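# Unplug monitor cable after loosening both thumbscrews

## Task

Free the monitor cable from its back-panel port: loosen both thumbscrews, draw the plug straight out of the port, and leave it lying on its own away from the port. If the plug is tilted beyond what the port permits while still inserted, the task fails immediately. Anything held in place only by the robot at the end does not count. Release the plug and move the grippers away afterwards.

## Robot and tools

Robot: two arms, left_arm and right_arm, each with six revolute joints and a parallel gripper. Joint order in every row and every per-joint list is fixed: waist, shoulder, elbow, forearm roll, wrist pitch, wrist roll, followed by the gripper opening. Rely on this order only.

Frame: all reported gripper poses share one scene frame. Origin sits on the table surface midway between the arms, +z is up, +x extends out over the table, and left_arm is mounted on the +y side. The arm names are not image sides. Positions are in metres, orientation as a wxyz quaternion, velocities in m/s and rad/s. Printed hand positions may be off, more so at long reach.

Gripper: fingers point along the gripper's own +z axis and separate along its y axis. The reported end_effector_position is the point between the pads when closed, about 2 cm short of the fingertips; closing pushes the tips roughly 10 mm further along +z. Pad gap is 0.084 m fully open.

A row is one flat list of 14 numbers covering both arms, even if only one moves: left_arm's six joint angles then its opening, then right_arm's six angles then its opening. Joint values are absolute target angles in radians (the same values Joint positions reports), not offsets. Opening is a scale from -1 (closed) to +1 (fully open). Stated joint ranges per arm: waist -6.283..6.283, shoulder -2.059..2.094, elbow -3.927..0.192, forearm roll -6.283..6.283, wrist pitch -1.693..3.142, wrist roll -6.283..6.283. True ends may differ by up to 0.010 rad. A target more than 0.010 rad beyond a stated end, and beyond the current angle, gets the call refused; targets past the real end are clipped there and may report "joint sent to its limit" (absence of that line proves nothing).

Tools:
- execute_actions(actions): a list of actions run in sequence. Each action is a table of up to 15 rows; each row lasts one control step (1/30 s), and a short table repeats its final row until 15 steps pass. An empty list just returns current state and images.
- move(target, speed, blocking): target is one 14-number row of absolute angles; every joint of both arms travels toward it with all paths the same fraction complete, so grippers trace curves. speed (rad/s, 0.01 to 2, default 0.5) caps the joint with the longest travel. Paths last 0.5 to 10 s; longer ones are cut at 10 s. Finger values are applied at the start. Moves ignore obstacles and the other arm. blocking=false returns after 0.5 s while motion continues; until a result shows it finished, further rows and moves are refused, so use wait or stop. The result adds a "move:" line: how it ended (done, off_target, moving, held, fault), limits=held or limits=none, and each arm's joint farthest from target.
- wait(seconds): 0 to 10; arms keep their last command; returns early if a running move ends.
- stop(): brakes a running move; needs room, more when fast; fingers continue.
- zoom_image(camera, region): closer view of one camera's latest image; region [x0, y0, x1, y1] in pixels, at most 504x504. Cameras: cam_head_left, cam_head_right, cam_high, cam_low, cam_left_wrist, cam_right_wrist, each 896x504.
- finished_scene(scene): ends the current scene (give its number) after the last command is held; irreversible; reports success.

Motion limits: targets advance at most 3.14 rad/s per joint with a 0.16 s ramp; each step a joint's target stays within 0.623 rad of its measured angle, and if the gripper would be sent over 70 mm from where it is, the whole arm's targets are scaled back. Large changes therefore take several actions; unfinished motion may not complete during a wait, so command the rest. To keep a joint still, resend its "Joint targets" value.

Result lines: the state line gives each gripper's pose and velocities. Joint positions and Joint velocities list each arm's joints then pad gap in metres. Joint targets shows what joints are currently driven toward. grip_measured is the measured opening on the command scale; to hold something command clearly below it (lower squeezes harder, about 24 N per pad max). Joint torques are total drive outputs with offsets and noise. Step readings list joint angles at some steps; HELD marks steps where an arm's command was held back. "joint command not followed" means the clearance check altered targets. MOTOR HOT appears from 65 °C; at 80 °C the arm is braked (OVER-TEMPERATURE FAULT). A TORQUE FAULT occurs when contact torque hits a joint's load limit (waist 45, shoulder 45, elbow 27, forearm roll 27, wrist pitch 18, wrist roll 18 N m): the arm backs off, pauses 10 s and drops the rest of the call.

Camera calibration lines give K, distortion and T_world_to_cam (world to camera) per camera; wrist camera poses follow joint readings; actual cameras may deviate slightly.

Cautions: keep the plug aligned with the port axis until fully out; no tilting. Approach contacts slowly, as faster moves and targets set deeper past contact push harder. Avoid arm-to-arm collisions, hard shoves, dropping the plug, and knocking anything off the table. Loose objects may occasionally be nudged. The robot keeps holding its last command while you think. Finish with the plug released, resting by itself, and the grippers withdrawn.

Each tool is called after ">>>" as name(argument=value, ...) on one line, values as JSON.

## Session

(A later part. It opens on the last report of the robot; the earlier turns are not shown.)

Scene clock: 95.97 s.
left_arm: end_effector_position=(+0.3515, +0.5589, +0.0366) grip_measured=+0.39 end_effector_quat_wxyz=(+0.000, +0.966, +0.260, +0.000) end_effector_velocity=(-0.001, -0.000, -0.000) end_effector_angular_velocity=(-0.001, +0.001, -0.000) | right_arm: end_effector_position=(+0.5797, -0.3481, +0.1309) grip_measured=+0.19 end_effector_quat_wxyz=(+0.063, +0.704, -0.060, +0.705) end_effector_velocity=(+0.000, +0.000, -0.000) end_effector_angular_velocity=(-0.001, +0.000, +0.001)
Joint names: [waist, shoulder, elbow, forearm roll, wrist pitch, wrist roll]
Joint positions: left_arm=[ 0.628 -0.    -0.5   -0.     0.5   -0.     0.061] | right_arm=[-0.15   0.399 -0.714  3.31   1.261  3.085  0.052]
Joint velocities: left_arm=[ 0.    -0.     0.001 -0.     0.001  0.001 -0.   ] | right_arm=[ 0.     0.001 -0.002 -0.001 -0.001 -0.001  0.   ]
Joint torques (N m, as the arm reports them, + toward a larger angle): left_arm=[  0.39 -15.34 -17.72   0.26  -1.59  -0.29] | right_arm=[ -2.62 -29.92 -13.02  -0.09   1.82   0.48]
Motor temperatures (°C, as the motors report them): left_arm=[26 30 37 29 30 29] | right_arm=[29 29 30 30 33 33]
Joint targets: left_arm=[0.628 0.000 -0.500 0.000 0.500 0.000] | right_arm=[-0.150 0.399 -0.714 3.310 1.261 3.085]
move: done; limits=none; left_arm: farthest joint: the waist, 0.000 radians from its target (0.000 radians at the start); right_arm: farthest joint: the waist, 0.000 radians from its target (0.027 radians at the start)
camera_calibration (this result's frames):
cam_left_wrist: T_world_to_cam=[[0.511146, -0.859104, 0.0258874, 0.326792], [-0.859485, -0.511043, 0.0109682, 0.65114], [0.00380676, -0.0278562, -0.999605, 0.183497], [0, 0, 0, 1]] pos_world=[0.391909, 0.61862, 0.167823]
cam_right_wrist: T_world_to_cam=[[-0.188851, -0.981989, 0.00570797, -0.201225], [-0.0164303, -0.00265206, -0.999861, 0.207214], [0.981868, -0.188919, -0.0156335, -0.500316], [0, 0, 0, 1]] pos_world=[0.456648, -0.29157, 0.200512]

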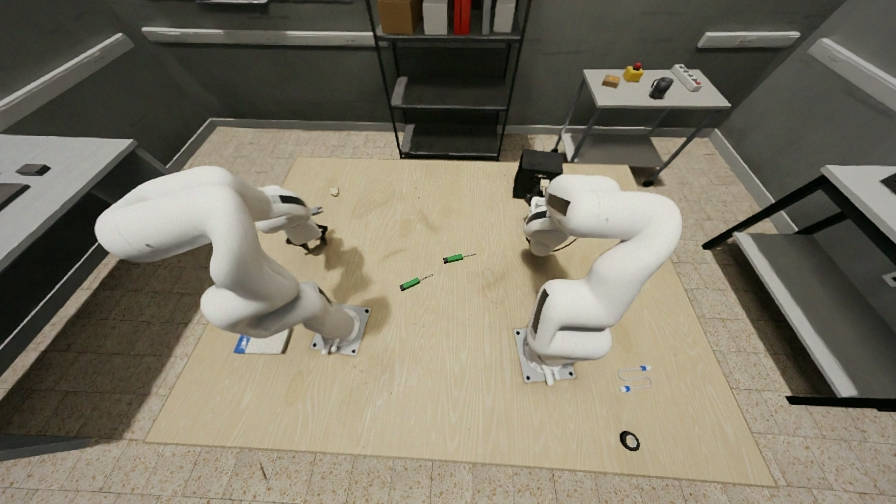

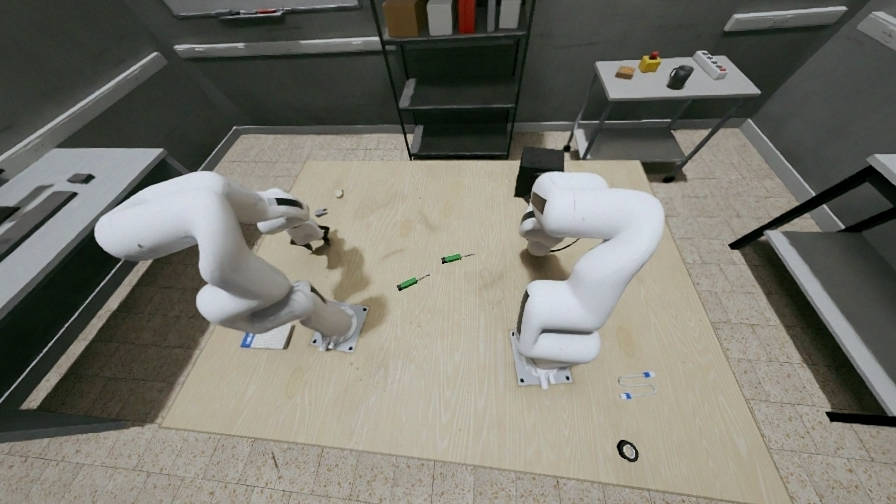

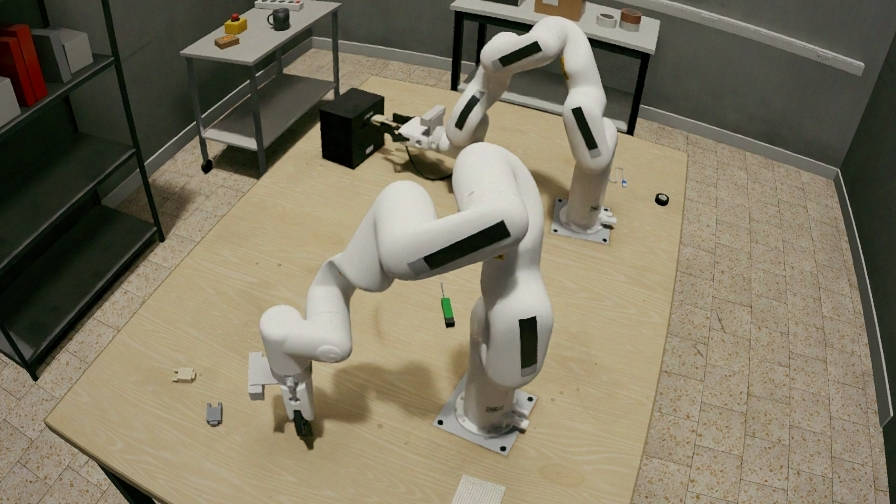

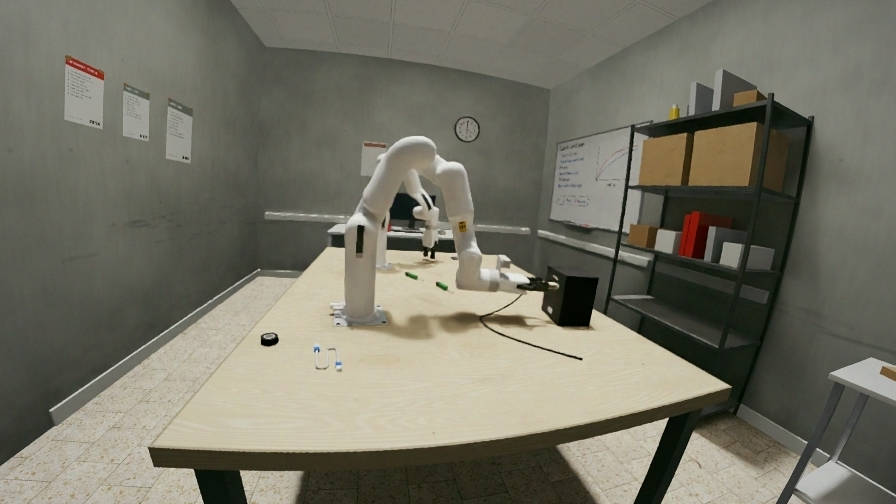

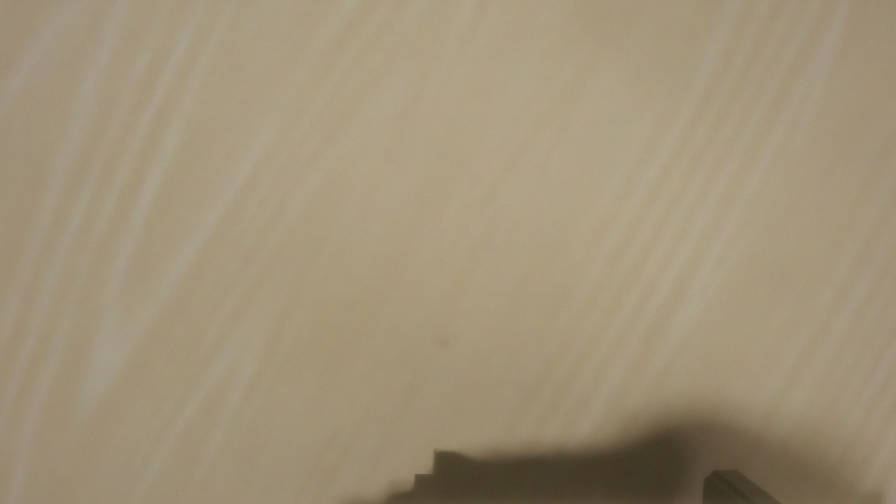

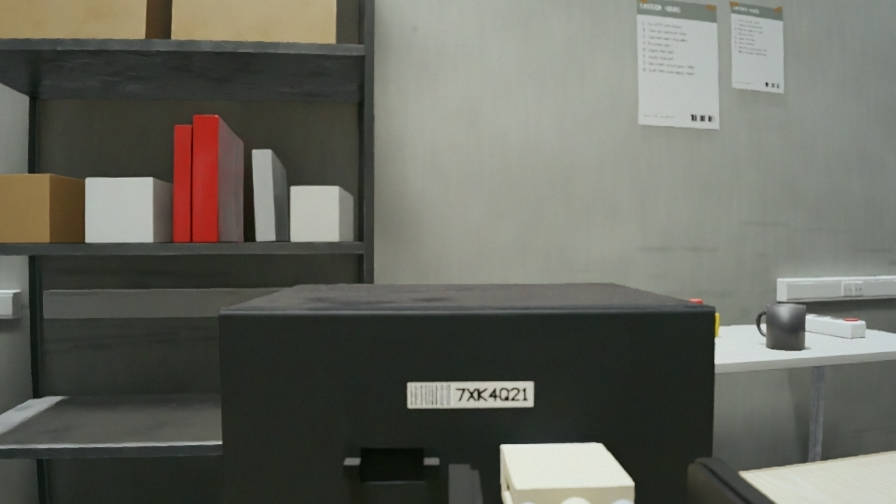

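Close and try one stroke.

>>> move(target=[0.628,0,-0.5,0,0.5,0,0.4,-0.15,0.399,-0.714,3.31,1.261,3.085,-0.7])

>>> move(target=[0.628,0,-0.5,0,0.5,0,0.4,-0.15,0.399,-0.714,3.31,1.261,2.4,-0.7], speed=0.4)

Scene clock: 114.00 s.
left_arm: end_effector_position=(+0.3515, +0.5589, +0.0366) grip_measured=+0.39 end_effector_quat_wxyz=(+0.000, +0.966, +0.260, +0.000) end_effector_velocity=(-0.001, -0.000, -0.001) end_effector_angular_velocity=(-0.001, +0.001, -0.001) | right_arm: end_effector_position=(+0.5799, -0.3480, +0.1311) grip_measured=-0.29 end_effector_quat_wxyz=(+0.063, +0.704, -0.060, +0.705) end_effector_velocity=(+0.000, +0.000, +0.000) end_effector_angular_velocity=(+0.000, -0.001, +0.001)
Joint names: [waist, shoulder, elbow, forearm roll, wrist pitch, wrist roll]
Joint positions: left_arm=[ 0.628 -0.    -0.5   -0.     0.5   -0.     0.061] | right_arm=[-0.15   0.399 -0.714  3.31   1.261  3.085  0.031]
Joint velocities: left_arm=[-0.     0.     0.001 -0.    -0.     0.     0.   ] | right_arm=[ 0.001 -0.    -0.     0.     0.     0.     0.   ]
Joint torques (N m, as the arm reports them, + toward a larger angle): left_arm=[  0.44 -15.33 -17.81   0.01  -1.62  -0.44] | right_arm=[ -3.73 -29.15 -14.01   0.37   1.73   0.48]
Motor temperatures (°C, as the motors report them): left_arm=[26 30 37 29 30 29] | right_arm=[29 29 30 30 33 33]
Joint targets: left_arm=[0.628 0.000 -0.500 0.000 0.500 0.000] | right_arm=[-0.150 0.399 -0.714 3.310 1.261 3.085]
move: done; limits=none; left_arm: farthest joint: the waist, 0.000 radians from its target (0.000 radians at the start); right_arm: farthest joint: the waist, 0.000 radians from its target (0.000 radians at the start)
camera_calibration (this result's frames):
cam_left_wrist: T_world_to_cam=[[0.511146, -0.859104, 0.0258874, 0.326792], [-0.859485, -0.511043, 0.0109681, 0.65114], [0.00380682, -0.0278562, -0.999605, 0.183497], [0, 0, 0, 1]] pos_world=[0.391909, 0.61862, 0.167823]
cam_right_wrist: T_world_to_cam=[[-0.188617, -0.982034, 0.0057981, -0.20128], [-0.016049, -0.00282089, -0.999867, 0.207097], [0.98192, -0.188685, -0.0152286, -0.500435], [0, 0, 0, 1]] pos_world=[0.456746, -0.291504, 0.200616]

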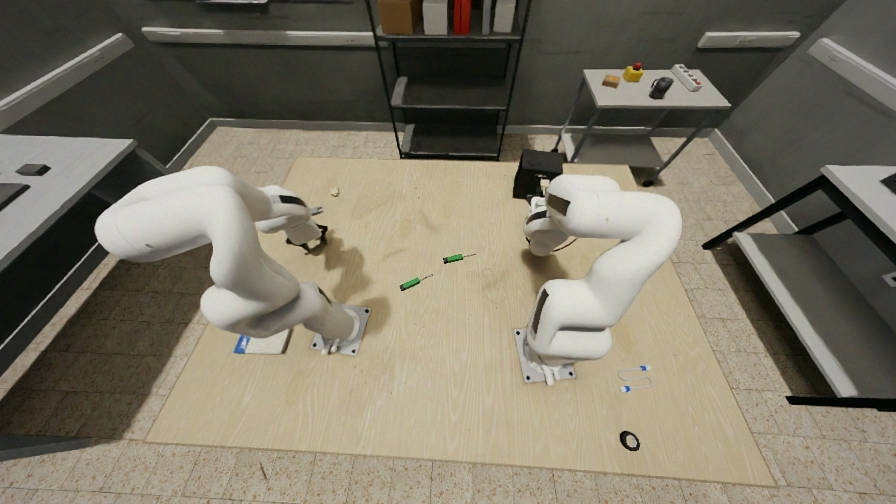

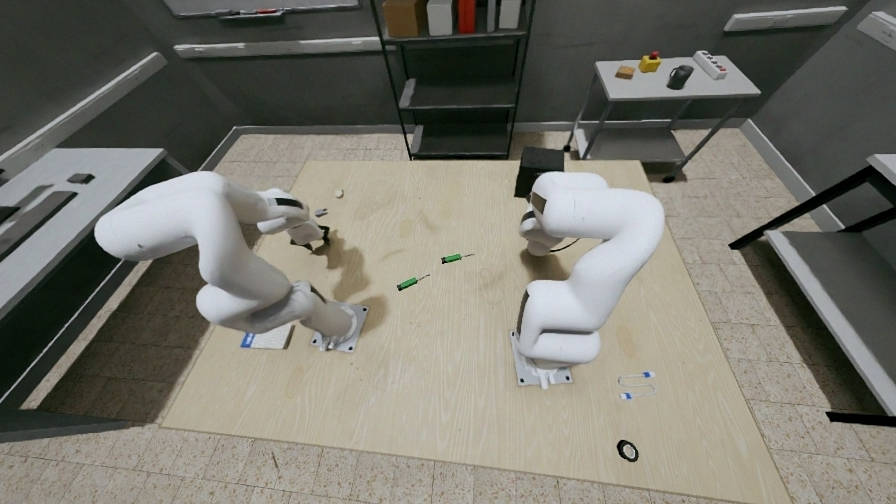

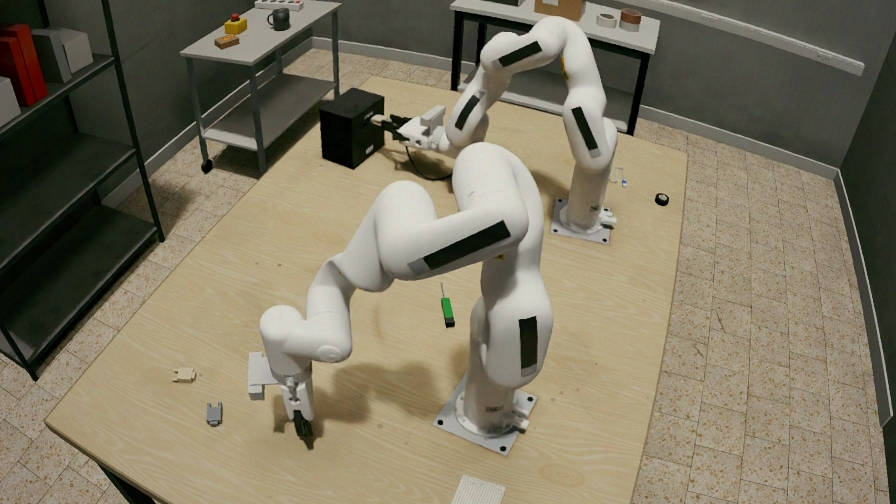

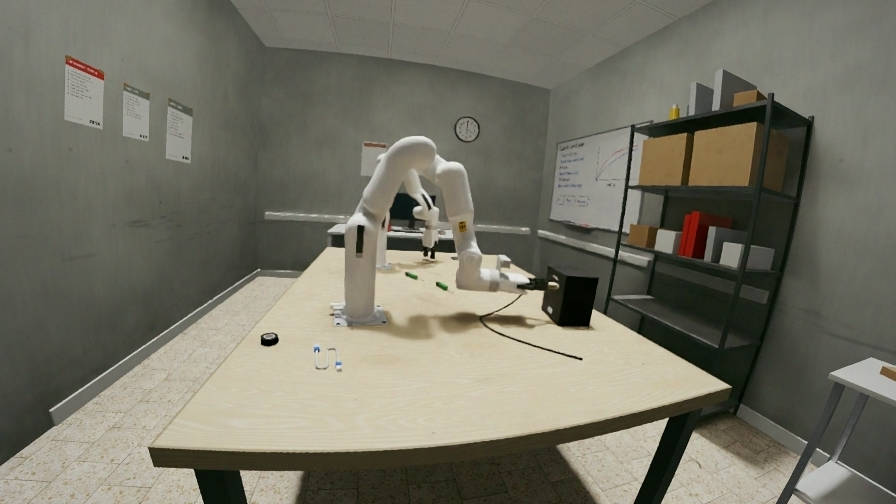

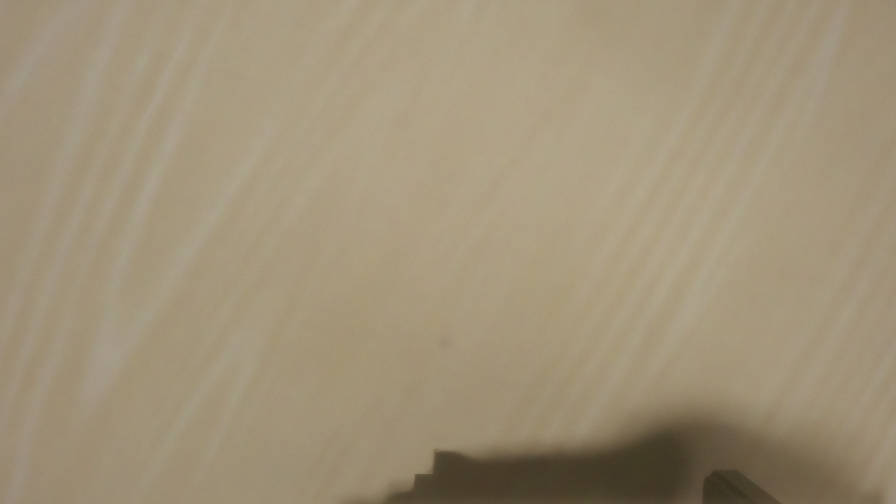

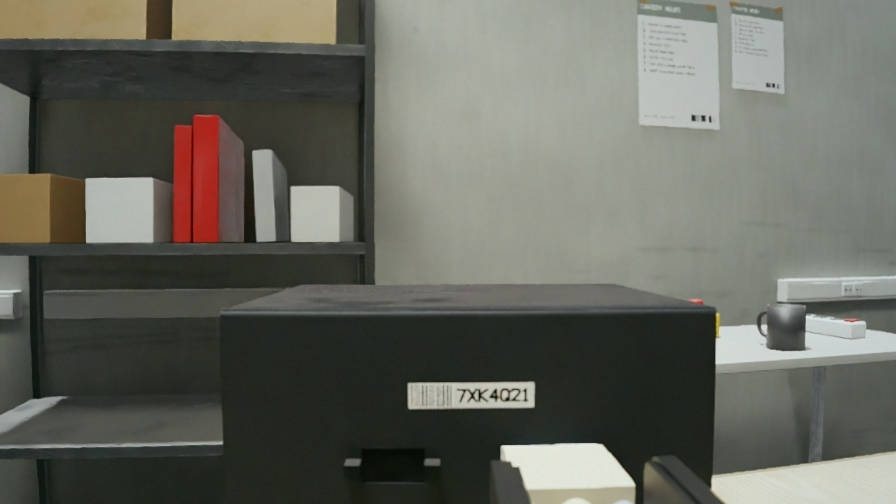

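Scene clock: 116.23 s.
left_arm: end_effector_position=(+0.3515, +0.5589, +0.0366) grip_measured=+0.39 end_effector_quat_wxyz=(+0.000, +0.966, +0.260, +0.000) end_effector_velocity=(+0.001, +0.000, +0.001) end_effector_angular_velocity=(+0.001, -0.002, -0.001) | right_arm: end_effector_position=(+0.5800, -0.3472, +0.1310) grip_measured=-0.41 end_effector_quat_wxyz=(+0.295, +0.683, +0.181, +0.643) end_effector_velocity=(+0.000, -0.000, +0.001) end_effector_angular_velocity=(-0.003, -0.002, -0.001)
Joint names: [waist, shoulder, elbow, forearm roll, wrist pitch, wrist roll]
Joint positions: left_arm=[ 0.628 -0.    -0.5   -0.     0.5   -0.     0.061] | right_arm=[-0.149  0.399 -0.714  3.309  1.261  2.4    0.026]
Joint velocities: left_arm=[-0.    -0.001 -0.001  0.     0.     0.001 -0.   ] | right_arm=[-0.001 -0.001  0.    -0.     0.001 -0.003 -0.   ]
Joint torques (N m, as the arm reports them, + toward a larger angle): left_arm=[  0.74 -13.67 -18.07   0.58  -1.58  -0.48] | right_arm=[-19.   -29.95 -10.93   3.81   2.13   0.15]
Motor temperatures (°C, as the motors report them): left_arm=[26 30 37 29 30 29] | right_arm=[29 29 30 30 33 33]
Joint targets: left_arm=[0.628 0.000 -0.500 0.000 0.500 0.000] | right_arm=[-0.150 0.399 -0.714 3.310 1.261 2.400]
move: done; limits=none; left_arm: farthest joint: the waist, 0.000 radians from its target (0.000 radians at the start); right_arm: farthest joint: the waist, 0.001 radians from its target (0.000 radians at the start)
camera_calibration (this result's frames):
cam_left_wrist: T_world_to_cam=[[0.511146, -0.859104, 0.0258874, 0.326792], [-0.859485, -0.511042, 0.0109681, 0.65114], [0.00380679, -0.0278562, -0.999605, 0.183497], [0, 0, 0, 1]] pos_world=[0.391909, 0.61862, 0.167823]
cam_right_wrist: T_world_to_cam=[[-0.148275, -0.756414, 0.637066, -0.228282], [-0.124334, -0.624817, -0.770808, 0.0238117], [0.981099, -0.193501, -0.00140326, -0.503412], [0, 0, 0, 1]] pos_world=[0.463009, -0.255208, 0.163079]

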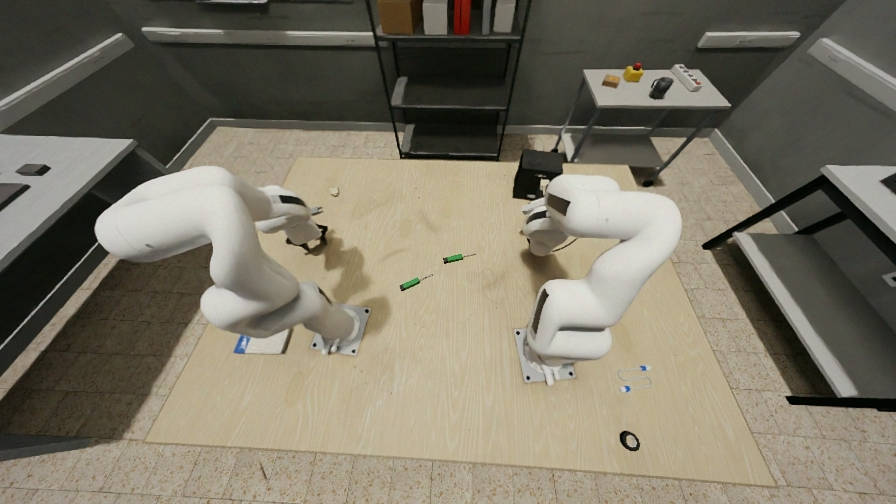

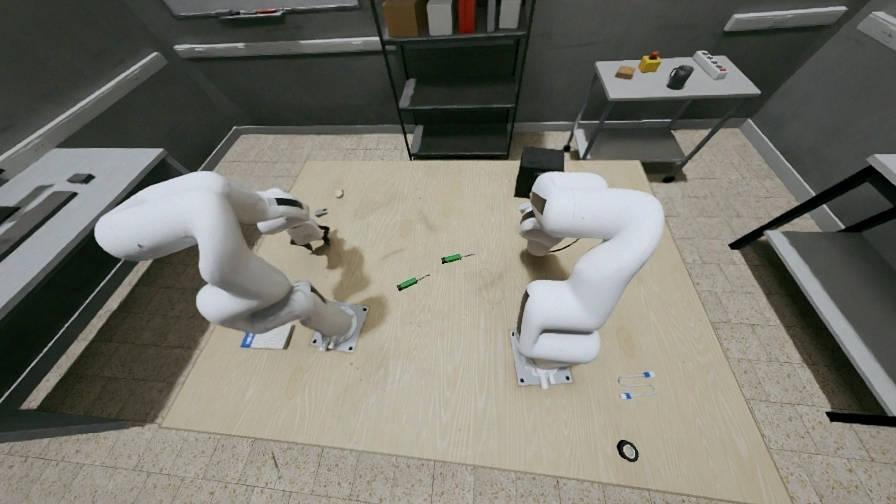

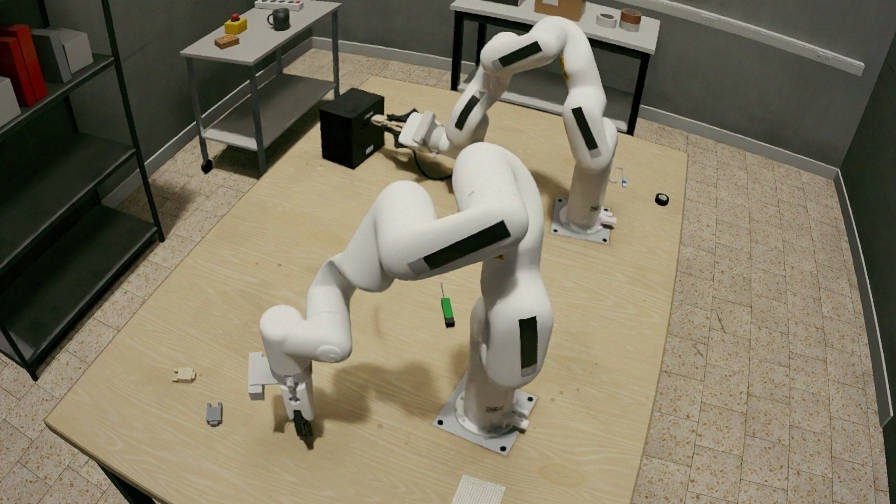

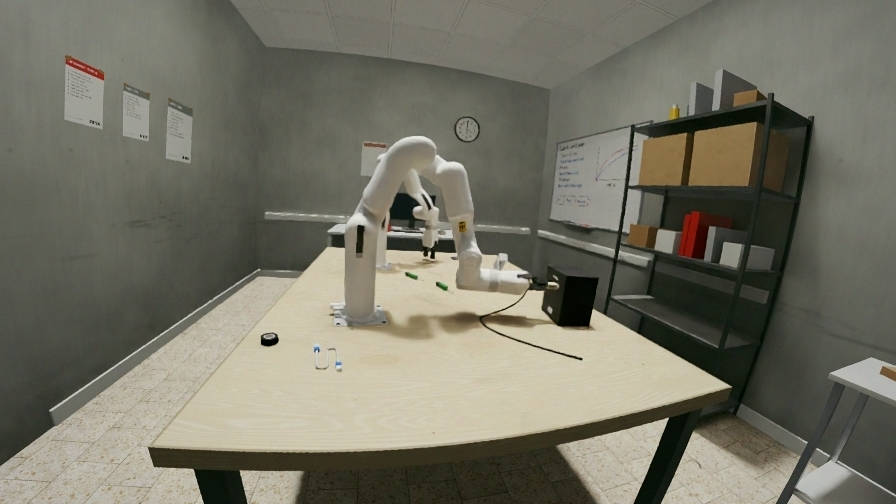

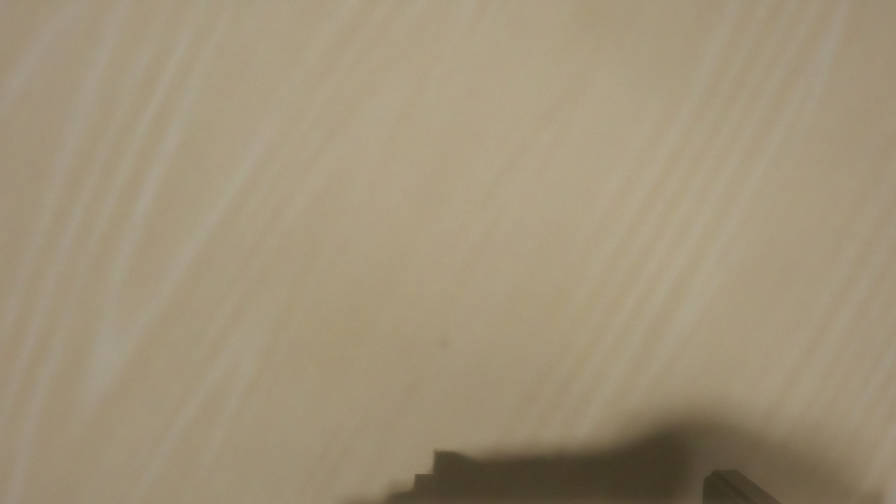

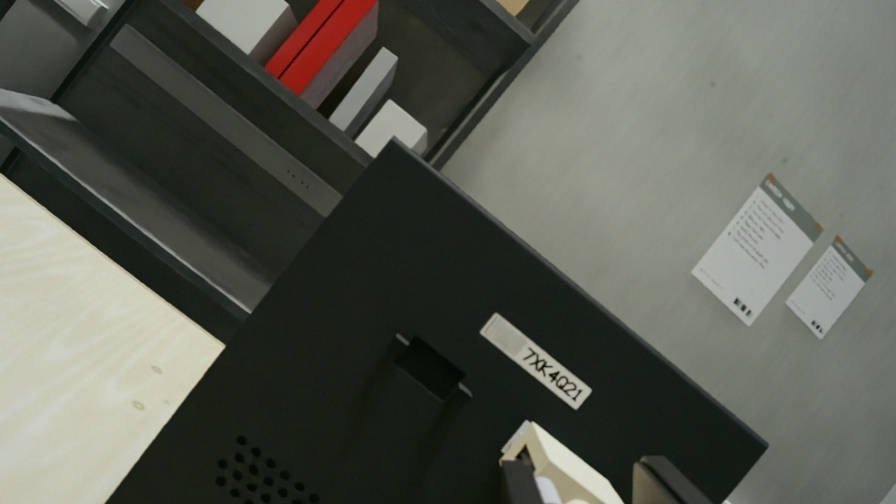

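>>> execute_actions(actions=[[[0.628,0,-0.5,0,0.5,0,0.4,-0.15,0.399,-0.714,3.31,1.261,2.4,0.0]],[[0.628,0,-0.5,0,0.5,0,0.4,-0.15,0.405,-0.714,3.31,1.267,3.085,0.0]],[[0.628,0,-0.5,0,0.5,0,0.4,-0.15,0.405,-0.714,3.31,1.267,3.085,-0.7]],[[0.628,0,-0.5,0,0.5,0,0.4,-0.15,0.405,-0.714,3.31,1.267,2.9,-0.7]],[[0.628,0,-0.5,0,0.5,0,0.4,-0.15,0.405,-0.714,3.31,1.267,2.73,-0.7]],[[0.628,0,-0.5,0,0.5,0,0.4,-0.15,0.405,-0.714,3.31,1.267,2.56,-0.7]],[[0.628,0,-0.5,0,0.5,0,0.4,-0.15,0.405,-0.714,3.31,1.267,2.4,-0.7]]])

Scene clock: 135.67 s.
left_arm: end_effector_position=(+0.3515, +0.5589, +0.0366) grip_measured=+0.39 end_effector_quat_wxyz=(+0.000, +0.966, +0.260, +0.000) end_effector_velocity=(-0.000, +0.000, -0.000) end_effector_angular_velocity=(-0.000, +0.000, +0.001) | right_arm: end_effector_position=(+0.5794, -0.3482, +0.1288) grip_measured=-0.41 end_effector_quat_wxyz=(+0.296, +0.684, +0.180, +0.642) end_effector_velocity=(+0.000, -0.000, +0.001) end_effector_angular_velocity=(-0.016, +0.001, -0.001)
Joint names: [waist, shoulder, elbow, forearm roll, wrist pitch, wrist roll]
Joint positions: left_arm=[ 0.628 -0.    -0.5    0.     0.5    0.     0.061] | right_arm=[-0.15   0.405 -0.714  3.31   1.267  2.402  0.026]
Joint velocities: left_arm=[ 0.001  0.    -0.     0.     0.    -0.001 -0.   ] | right_arm=[-0.    -0.001 -0.     0.001  0.001 -0.016 -0.   ]
Joint torques (N m, as the arm reports them, + toward a larger angle): left_arm=[  0.84 -15.31 -18.19   0.02  -1.43  -0.58] | right_arm=[ -9.87 -29.   -11.76   1.24   1.82   0.34]
Motor temperatures (°C, as the motors report them): left_arm=[26 30 37 29 30 29] | right_arm=[29 29 30 30 33 33]
Joint targets: left_arm=[0.628 0.000 -0.500 0.000 0.500 0.000] | right_arm=[-0.150 0.405 -0.714 3.310 1.267 2.400]
Step readings (joint positions; steps 1 to 15: 1st action; 16 to 30: 2nd action; 31 to 45: 3rd action; 46 to 60: 4th action; 61 to 75: 5th action; 76 to 90: 6th action; 91 to 105: 7th action):
0: left_arm=[0.628 -0.000 -0.500 0.000 0.500 -0.000] | right_arm=[-0.149 0.399 -0.714 3.309 1.261 2.400]
1: left_arm=[0.628 -0.000 -0.500 0.000 0.500 0.000] | right_arm=[-0.149 0.399 -0.714 3.310 1.261 2.400]
2: left_arm=[0.628 0.000 -0.500 0.000 0.500 0.000] | right_arm=[-0.153 0.398 -0.713 3.313 1.262 2.400]
4: left_arm=[0.628 0.000 -0.500 0.000 0.500 0.000] | right_arm=[-0.157 0.398 -0.713 3.314 1.263 2.400]
8: left_arm=[0.628 -0.000 -0.500 -0.000 0.500 0.000] | right_arm=[-0.154 0.399 -0.713 3.312 1.262 2.400]
15: left_arm=[0.628 0.000 -0.500 0.000 0.500 -0.000] | right_arm=[-0.151 0.399 -0.714 3.310 1.261 2.400]
16: left_arm=[0.628 0.000 -0.500 0.000 0.500 -0.000] | right_arm=[-0.151 0.399 -0.714 3.310 1.261 2.401]
17: left_arm=[0.628 0.000 -0.500 -0.000 0.500 -0.000] | right_arm=[-0.151 0.399 -0.714 3.310 1.261 2.407]
19: left_arm=[0.628 0.000 -0.500 -0.000 0.500 -0.000] | right_arm=[-0.150 0.400 -0.714 3.310 1.262 2.458]
23: left_arm=[0.628 -0.000 -0.500 0.000 0.500 0.000] | right_arm=[-0.150 0.402 -0.714 3.310 1.264 2.740]
30: left_arm=[0.628 -0.000 -0.500 0.000 0.500 0.000] | right_arm=[-0.150 0.405 -0.714 3.310 1.267 3.057]
31: left_arm=[0.628 -0.000 -0.500 -0.000 0.500 -0.000] | right_arm=[-0.150 0.405 -0.714 3.310 1.267 3.066]
32: left_arm=[0.628 -0.000 -0.500 0.000 0.500 0.000] | right_arm=[-0.150 0.405 -0.714 3.310 1.267 3.072]
34: left_arm=[0.628 -0.000 -0.500 -0.000 0.500 0.000] | right_arm=[-0.149 0.405 -0.714 3.310 1.267 3.078]
38: left_arm=[0.628 -0.000 -0.500 0.000 0.500 0.000] | right_arm=[-0.150 0.405 -0.714 3.310 1.267 3.083]
45: left_arm=[0.628 0.000 -0.500 -0.000 0.500 -0.000] | right_arm=[-0.150 0.405 -0.714 3.310 1.267 3.085]
46: left_arm=[0.628 0.000 -0.500 -0.000 0.500 -0.000] | right_arm=[-0.150 0.405 -0.714 3.310 1.267 3.084]
47: left_arm=[0.628 -0.000 -0.500 0.000 0.500 -0.000] | right_arm=[-0.150 0.405 -0.714 3.310 1.267 3.078]
49: left_arm=[0.628 0.000 -0.500 0.000 0.500 0.000] | right_arm=[-0.150 0.405 -0.714 3.310 1.267 3.030]
53: left_arm=[0.628 0.000 -0.500 0.000 0.500 -0.000] | right_arm=[-0.149 0.405 -0.714 3.310 1.267 2.930]
60: left_arm=[0.628 -0.000 -0.500 -0.000 0.500 -0.000] | right_arm=[-0.150 0.405 -0.714 3.310 1.267 2.902]
61: left_arm=[0.628 0.000 -0.500 0.000 0.500 0.000] | right_arm=[-0.150 0.405 -0.714 3.310 1.267 2.901]
62: left_arm=[0.628 0.000 -0.500 -0.000 0.500 -0.000] | right_arm=[-0.150 0.405 -0.714 3.310 1.267 2.894]
64: left_arm=[0.628 -0.000 -0.500 -0.000 0.500 -0.000] | right_arm=[-0.150 0.405 -0.714 3.310 1.267 2.846]
68: left_arm=[0.628 -0.000 -0.500 0.000 0.500 -0.000] | right_arm=[-0.150 0.405 -0.714 3.310 1.267 2.755]
75: left_arm=[0.628 0.000 -0.500 -0.000 0.500 -0.000] | right_arm=[-0.150 0.405 -0.714 3.310 1.267 2.732]
76: left_arm=[0.628 0.000 -0.500 0.000 0.500 0.000] | right_arm=[-0.150 0.405 -0.714 3.310 1.267 2.731]
77: left_arm=[0.628 -0.000 -0.500 0.000 0.500 0.000] | right_arm=[-0.150 0.405 -0.714 3.310 1.267 2.724]
79: left_arm=[0.628 0.000 -0.500 -0.000 0.500 0.000] | right_arm=[-0.150 0.405 -0.714 3.310 1.267 2.675]
83: left_arm=[0.628 0.000 -0.500 -0.000 0.500 -0.000] | right_arm=[-0.150 0.405 -0.714 3.310 1.267 2.585]
90: left_arm=[0.628 0.000 -0.500 0.000 0.500 -0.000] | right_arm=[-0.150 0.405 -0.714 3.310 1.267 2.562]
91: left_arm=[0.628 0.000 -0.500 -0.000 0.500 -0.000] | right_arm=[-0.150 0.405 -0.714 3.310 1.267 2.561]
92: left_arm=[0.628 0.000 -0.500 0.000 0.500 -0.000] | right_arm=[-0.150 0.405 -0.714 3.310 1.267 2.554]
94: left_arm=[0.628 -0.000 -0.500 -0.000 0.500 0.000] | right_arm=[-0.150 0.405 -0.714 3.310 1.267 2.506]
98: left_arm=[0.628 0.000 -0.500 0.000 0.500 0.000] | right_arm=[-0.150 0.405 -0.714 3.310 1.267 2.423]
105: Joint positions above
camera_calibration (this result's frames):
cam_left_wrist: T_world_to_cam=[[0.511146, -0.859104, 0.0258874, 0.326792], [-0.859485, -0.511042, 0.0109682, 0.65114], [0.00380674, -0.0278562, -0.999605, 0.183497], [0, 0, 0, 1]] pos_world=[0.391909, 0.61862, 0.167823]
cam_right_wrist: T_world_to_cam=[[-0.14977, -0.75655, 0.636554, -0.22681], [-0.125848, -0.623992, -0.77123, 0.0226739], [0.980679, -0.195616, -0.00175508, -0.503476], [0, 0, 0, 1]] pos_world=[0.462632, -0.255932, 0.16098]

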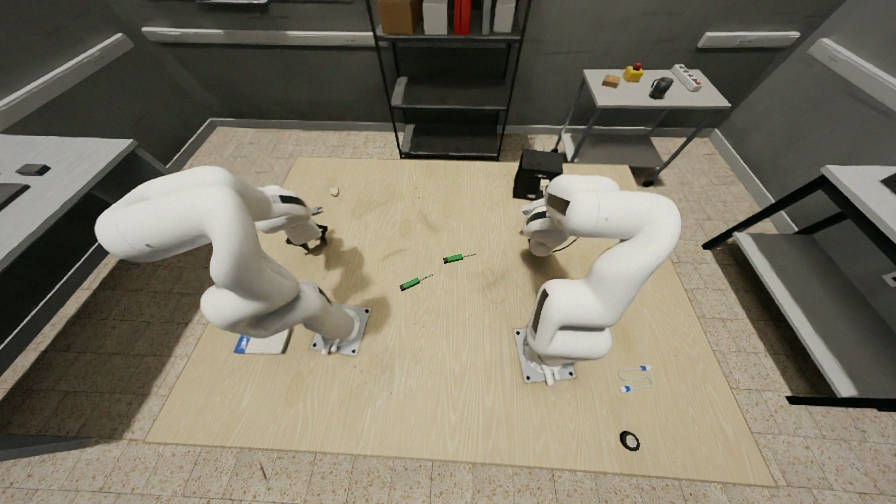

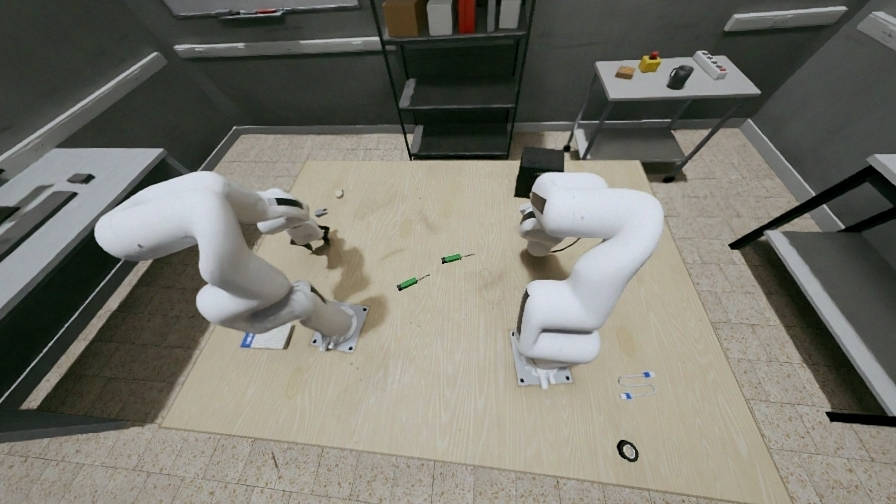

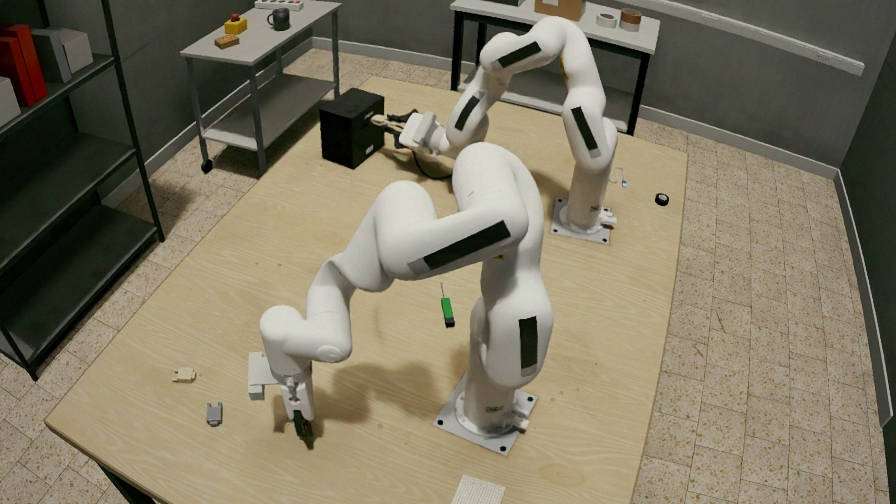

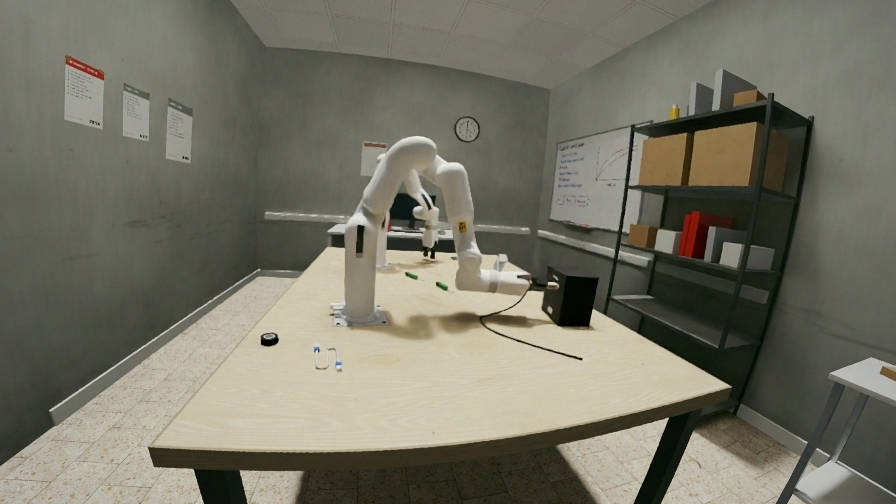

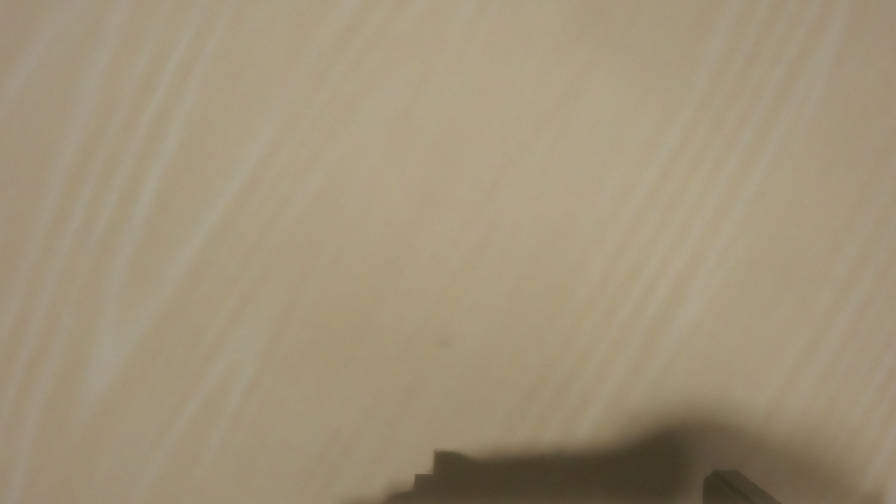

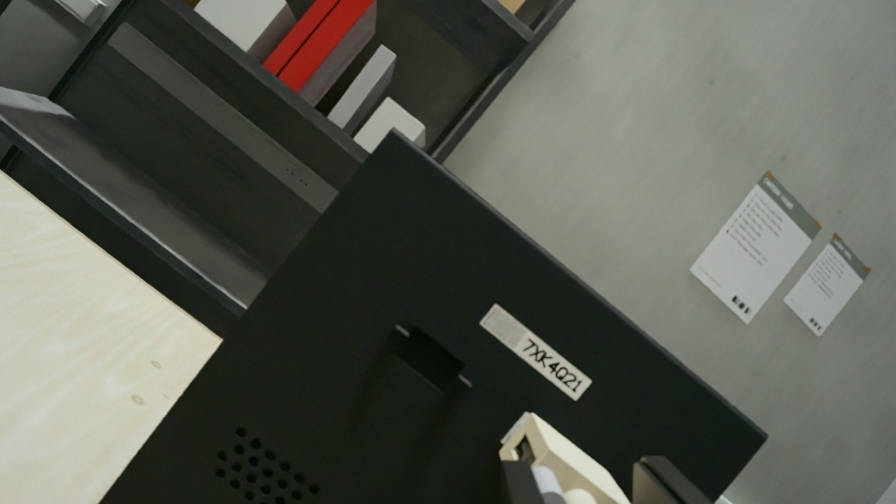

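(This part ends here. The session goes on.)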